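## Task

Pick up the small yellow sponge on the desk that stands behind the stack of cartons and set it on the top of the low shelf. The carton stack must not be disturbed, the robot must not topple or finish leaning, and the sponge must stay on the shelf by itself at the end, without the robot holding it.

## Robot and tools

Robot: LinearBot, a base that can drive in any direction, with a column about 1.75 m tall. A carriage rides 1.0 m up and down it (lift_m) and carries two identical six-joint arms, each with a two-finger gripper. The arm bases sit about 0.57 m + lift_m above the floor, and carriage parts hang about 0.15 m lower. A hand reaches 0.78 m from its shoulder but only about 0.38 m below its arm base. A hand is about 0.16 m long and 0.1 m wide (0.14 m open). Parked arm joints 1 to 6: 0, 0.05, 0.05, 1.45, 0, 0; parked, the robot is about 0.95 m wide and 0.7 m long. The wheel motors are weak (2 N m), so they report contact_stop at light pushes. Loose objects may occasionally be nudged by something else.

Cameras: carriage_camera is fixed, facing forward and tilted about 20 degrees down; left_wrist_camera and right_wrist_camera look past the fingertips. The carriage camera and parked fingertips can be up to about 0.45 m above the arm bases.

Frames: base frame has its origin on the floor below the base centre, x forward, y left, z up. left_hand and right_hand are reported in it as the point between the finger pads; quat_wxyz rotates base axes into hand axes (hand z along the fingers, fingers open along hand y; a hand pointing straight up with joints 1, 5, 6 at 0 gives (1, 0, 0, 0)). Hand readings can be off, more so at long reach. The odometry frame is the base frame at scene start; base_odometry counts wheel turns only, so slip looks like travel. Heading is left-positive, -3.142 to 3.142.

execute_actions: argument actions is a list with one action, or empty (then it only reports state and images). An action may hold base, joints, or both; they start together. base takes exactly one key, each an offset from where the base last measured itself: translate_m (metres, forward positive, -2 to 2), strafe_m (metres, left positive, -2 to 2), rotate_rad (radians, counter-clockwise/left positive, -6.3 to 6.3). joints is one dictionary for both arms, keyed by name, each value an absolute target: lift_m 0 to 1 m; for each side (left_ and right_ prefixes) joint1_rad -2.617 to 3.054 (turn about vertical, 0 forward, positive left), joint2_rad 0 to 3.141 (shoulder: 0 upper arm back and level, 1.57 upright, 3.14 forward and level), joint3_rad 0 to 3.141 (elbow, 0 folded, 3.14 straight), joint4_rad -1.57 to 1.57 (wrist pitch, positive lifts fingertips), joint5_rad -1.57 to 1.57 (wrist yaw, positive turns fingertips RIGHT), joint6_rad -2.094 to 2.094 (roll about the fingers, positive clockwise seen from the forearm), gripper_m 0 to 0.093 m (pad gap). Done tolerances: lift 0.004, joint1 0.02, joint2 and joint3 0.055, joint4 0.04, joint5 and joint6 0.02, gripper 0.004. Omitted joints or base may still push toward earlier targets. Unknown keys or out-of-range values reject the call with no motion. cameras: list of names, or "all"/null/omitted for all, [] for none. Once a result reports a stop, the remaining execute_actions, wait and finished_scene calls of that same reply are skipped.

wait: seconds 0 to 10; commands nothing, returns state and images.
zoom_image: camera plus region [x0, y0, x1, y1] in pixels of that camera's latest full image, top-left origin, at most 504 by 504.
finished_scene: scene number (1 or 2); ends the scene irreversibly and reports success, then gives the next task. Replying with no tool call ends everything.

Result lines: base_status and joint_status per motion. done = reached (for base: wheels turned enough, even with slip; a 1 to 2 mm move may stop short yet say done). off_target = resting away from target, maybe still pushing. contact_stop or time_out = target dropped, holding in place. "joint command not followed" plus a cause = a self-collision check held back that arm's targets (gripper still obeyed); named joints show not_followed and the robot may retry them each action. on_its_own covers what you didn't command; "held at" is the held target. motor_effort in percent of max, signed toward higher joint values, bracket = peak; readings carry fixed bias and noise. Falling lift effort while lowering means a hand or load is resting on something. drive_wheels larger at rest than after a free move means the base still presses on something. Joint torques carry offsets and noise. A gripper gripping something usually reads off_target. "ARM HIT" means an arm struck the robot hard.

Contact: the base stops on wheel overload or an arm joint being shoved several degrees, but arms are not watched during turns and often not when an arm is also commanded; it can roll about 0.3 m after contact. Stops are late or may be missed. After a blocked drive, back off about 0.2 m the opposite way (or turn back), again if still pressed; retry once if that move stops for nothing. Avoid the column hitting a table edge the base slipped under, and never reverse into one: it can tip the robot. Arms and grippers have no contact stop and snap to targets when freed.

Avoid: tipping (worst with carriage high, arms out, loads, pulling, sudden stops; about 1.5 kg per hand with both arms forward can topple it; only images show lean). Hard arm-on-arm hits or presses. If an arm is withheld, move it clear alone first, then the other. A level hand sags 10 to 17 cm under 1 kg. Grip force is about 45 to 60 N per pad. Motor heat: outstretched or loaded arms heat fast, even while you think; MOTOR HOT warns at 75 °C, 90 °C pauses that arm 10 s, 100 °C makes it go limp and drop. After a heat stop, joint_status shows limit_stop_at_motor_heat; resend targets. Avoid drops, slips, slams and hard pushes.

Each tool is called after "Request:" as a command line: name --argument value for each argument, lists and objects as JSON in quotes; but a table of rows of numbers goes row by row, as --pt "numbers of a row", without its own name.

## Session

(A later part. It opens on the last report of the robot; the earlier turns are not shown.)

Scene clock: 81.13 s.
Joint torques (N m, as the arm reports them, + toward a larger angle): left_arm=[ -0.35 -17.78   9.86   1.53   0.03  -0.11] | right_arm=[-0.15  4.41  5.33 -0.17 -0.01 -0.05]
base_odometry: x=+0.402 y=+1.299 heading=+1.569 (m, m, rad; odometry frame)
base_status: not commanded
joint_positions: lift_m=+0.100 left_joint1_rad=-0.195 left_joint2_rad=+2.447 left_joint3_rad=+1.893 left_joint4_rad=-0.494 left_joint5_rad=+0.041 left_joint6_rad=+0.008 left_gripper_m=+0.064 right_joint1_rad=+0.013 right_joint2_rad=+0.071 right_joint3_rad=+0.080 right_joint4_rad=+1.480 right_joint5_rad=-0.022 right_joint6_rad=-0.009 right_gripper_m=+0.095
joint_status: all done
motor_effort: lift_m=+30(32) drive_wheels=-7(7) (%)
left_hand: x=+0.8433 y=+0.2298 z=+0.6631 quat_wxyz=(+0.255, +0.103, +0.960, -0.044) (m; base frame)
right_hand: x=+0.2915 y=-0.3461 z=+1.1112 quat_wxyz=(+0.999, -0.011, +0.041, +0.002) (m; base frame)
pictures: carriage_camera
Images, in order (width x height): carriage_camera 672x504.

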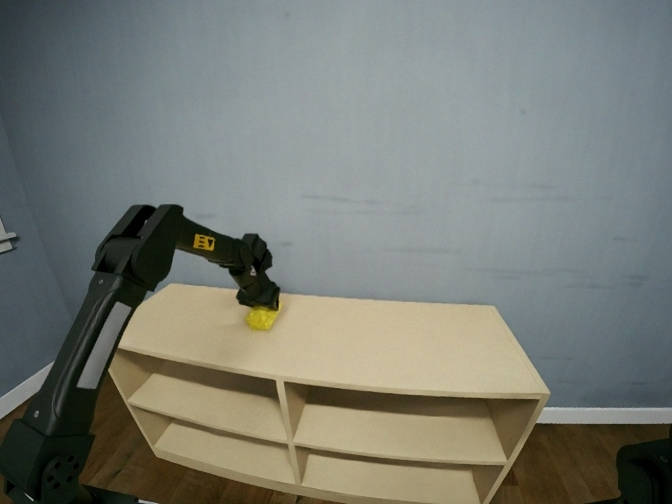

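The hand now drops a little less than the lift, which suggests a light touch. I'll release, then lift away.

Request:
execute_actions --actions '[{"joints":{"left_gripper_m":0.093}}]' --cameras '[]'

Request:
execute_actions --actions '[{"joints":{"lift_m":0.3}}]' --cameras '["carriage_camera","left_wrist_camera"]'

Scene clock: 83.03 s.
Joint torques (N m, as the arm reports them, + toward a larger angle): left_arm=[ -0.3  -17.77   9.82   1.51   0.03  -0.11] | right_arm=[-0.22  4.4   5.11 -0.16 -0.01 -0.05]
base_odometry: x=+0.402 y=+1.299 heading=+1.569 (m, m, rad; odometry frame)
base_status: not commanded
joint_positions: lift_m=+0.100 left_joint1_rad=-0.195 left_joint2_rad=+2.447 left_joint3_rad=+1.893 left_joint4_rad=-0.493 left_joint5_rad=+0.041 left_joint6_rad=+0.008 left_gripper_m=+0.093 right_joint1_rad=+0.013 right_joint2_rad=+0.071 right_joint3_rad=+0.080 right_joint4_rad=+1.480 right_joint5_rad=-0.022 right_joint6_rad=-0.009 right_gripper_m=+0.095
joint_status: all done
motor_effort: lift_m=+30(30) drive_wheels=-8(8) (%)
left_hand: x=+0.8434 y=+0.2298 z=+0.6632 quat_wxyz=(+0.255, +0.103, +0.960, -0.044) (m; base frame)
right_hand: x=+0.2915 y=-0.3461 z=+1.1112 quat_wxyz=(+0.999, -0.011, +0.041, +0.002) (m; base frame)
pictures: none
No camera images: the call's "cameras" was empty. Leave "cameras" out to get every camera's image.

Scene clock: 84.37 s.
Joint torques (N m, as the arm reports them, + toward a larger angle): left_arm=[ -0.39 -17.53   9.98   1.54   0.04  -0.11] | right_arm=[-0.21  4.49  4.97 -0.16 -0.03 -0.05]
base_odometry: x=+0.402 y=+1.299 heading=+1.569 (m, m, rad; odometry frame)
base_status: not commanded
joint_positions: lift_m=+0.300 left_joint1_rad=-0.195 left_joint2_rad=+2.444 left_joint3_rad=+1.893 left_joint4_rad=-0.494 left_joint5_rad=+0.041 left_joint6_rad=+0.008 left_gripper_m=+0.093 right_joint1_rad=+0.013 right_joint2_rad=+0.071 right_joint3_rad=+0.080 right_joint4_rad=+1.480 right_joint5_rad=-0.022 right_joint6_rad=-0.009 right_gripper_m=+0.095
joint_status: all done
motor_effort: lift_m=+30(38) drive_wheels=+7(8) (%)
left_hand: x=+0.8438 y=+0.2297 z=+0.8653 quat_wxyz=(+0.257, +0.103, +0.960, -0.044) (m; base frame)
right_hand: x=+0.2915 y=-0.3461 z=+1.3112 quat_wxyz=(+0.999, -0.011, +0.041, +0.002) (m; base frame)
pictures: carriage_camera, left_wrist_camera
Images, in order (width x height): carriage_camera 672x504, left_wrist_camera 672x504.

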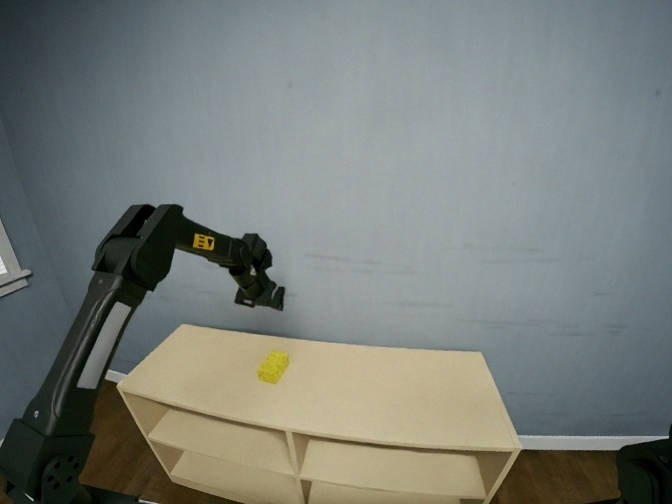

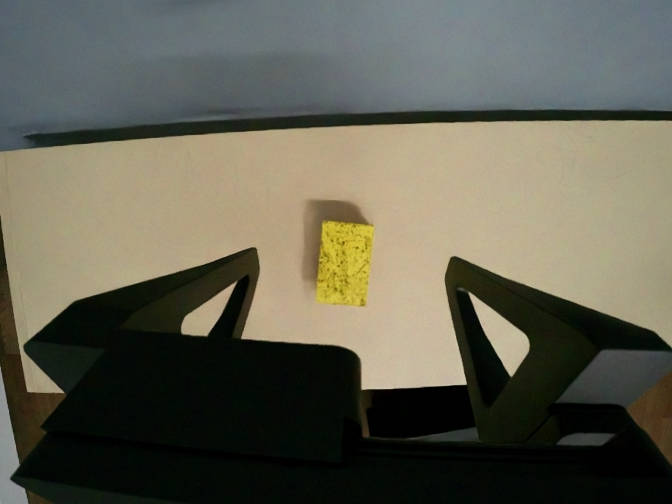

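The sponge is sitting in the middle of the shelf. Backing the base away first, then I'll park the arm and check the shelf before finishing.

Request:
execute_actions --actions '[{"base":{"translate_m":-0.3}}]' --cameras '["carriage_camera"]'

Scene clock: 87.80 s.
Joint torques (N m, as the arm reports them, + toward a larger angle): left_arm=[ -0.09 -17.48   9.99   1.57   0.04  -0.11] | right_arm=[-0.23  4.57  5.16 -0.15 -0.02 -0.05]
base_odometry: x=+0.401 y=+0.999 heading=+1.568 (m, m, rad; odometry frame)
base_status: done
joint_positions: lift_m=+0.300 left_joint1_rad=-0.198 left_joint2_rad=+2.444 left_joint3_rad=+1.893 left_joint4_rad=-0.493 left_joint5_rad=+0.041 left_joint6_rad=+0.008 left_gripper_m=+0.093 right_joint1_rad=+0.013 right_joint2_rad=+0.071 right_joint3_rad=+0.080 right_joint4_rad=+1.479 right_joint5_rad=-0.022 right_joint6_rad=-0.009 right_gripper_m=+0.095
joint_status: not commanded
motor_effort: lift_m=+30(30) drive_wheels=-8(59) (%)
left_hand: x=+0.8436 y=+0.2282 z=+0.8654 quat_wxyz=(+0.257, +0.104, +0.960, -0.044) (m; base frame)
right_hand: x=+0.2918 y=-0.3462 z=+1.3112 quat_wxyz=(+0.999, -0.011, +0.041, +0.002) (m; base frame)
pictures: carriage_camera
Images, in order (width x height): carriage_camera 672x504.

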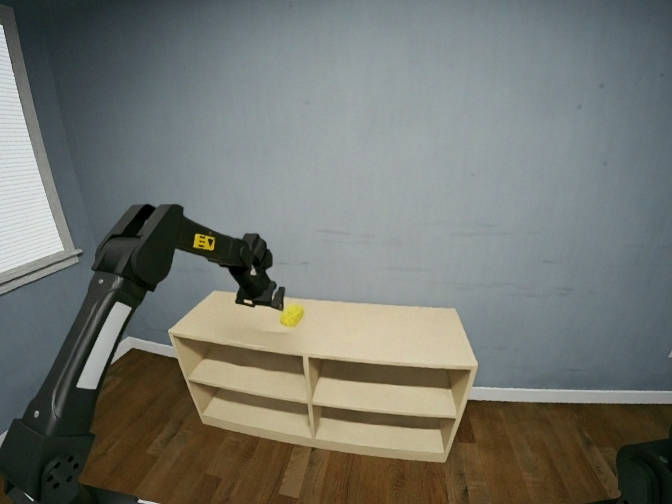

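The hand is now clear of the shelf, so I'll park the arm.

Request:
execute_actions --actions '[{"joints":{"left_joint1_rad":0,"left_joint2_rad":0.05,"left_joint3_rad":0.05,"left_joint4_rad":1.45}}]' --cameras '["carriage_camera"]'

Scene clock: 90.80 s.
Joint torques (N m, as the arm reports them, + toward a larger angle): left_arm=[ 0.07  3.37  5.5  -0.31  0.   -0.1 ] | right_arm=[-0.23  4.53  5.02 -0.15 -0.02 -0.04]
base_odometry: x=+0.401 y=+0.999 heading=+1.568 (m, m, rad; odometry frame)
base_status: not commanded
joint_positions: lift_m=+0.300 left_joint1_rad=+0.000 left_joint2_rad=+0.067 left_joint3_rad=+0.068 left_joint4_rad=+1.449 left_joint5_rad=+0.039 left_joint6_rad=+0.006 left_gripper_m=+0.093 right_joint1_rad=+0.013 right_joint2_rad=+0.071 right_joint3_rad=+0.080 right_joint4_rad=+1.479 right_joint5_rad=-0.022 right_joint6_rad=-0.009 right_gripper_m=+0.095
joint_status: all done
motor_effort: lift_m=+30(30) drive_wheels=+0(4) (%)
left_hand: x=+0.3017 y=+0.3435 z=+1.3071 quat_wxyz=(+0.998, +0.019, +0.060, +0.002) (m; base frame)
right_hand: x=+0.2918 y=-0.3462 z=+1.3112 quat_wxyz=(+0.999, -0.011, +0.041, +0.002) (m; base frame)
pictures: carriage_camera
Images, in order (width x height): carriage_camera 672x504.

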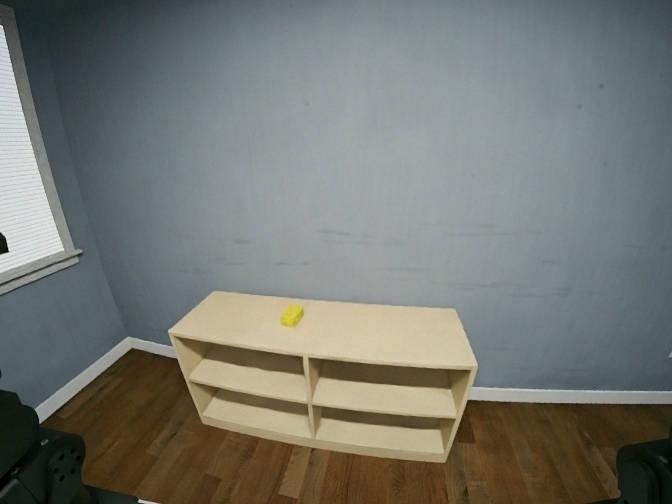

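The sponge is still on the shelf, and the robot is parked and no longer touching it.

Request:
finished_scene --scene 2

The scene is finished: the task was done.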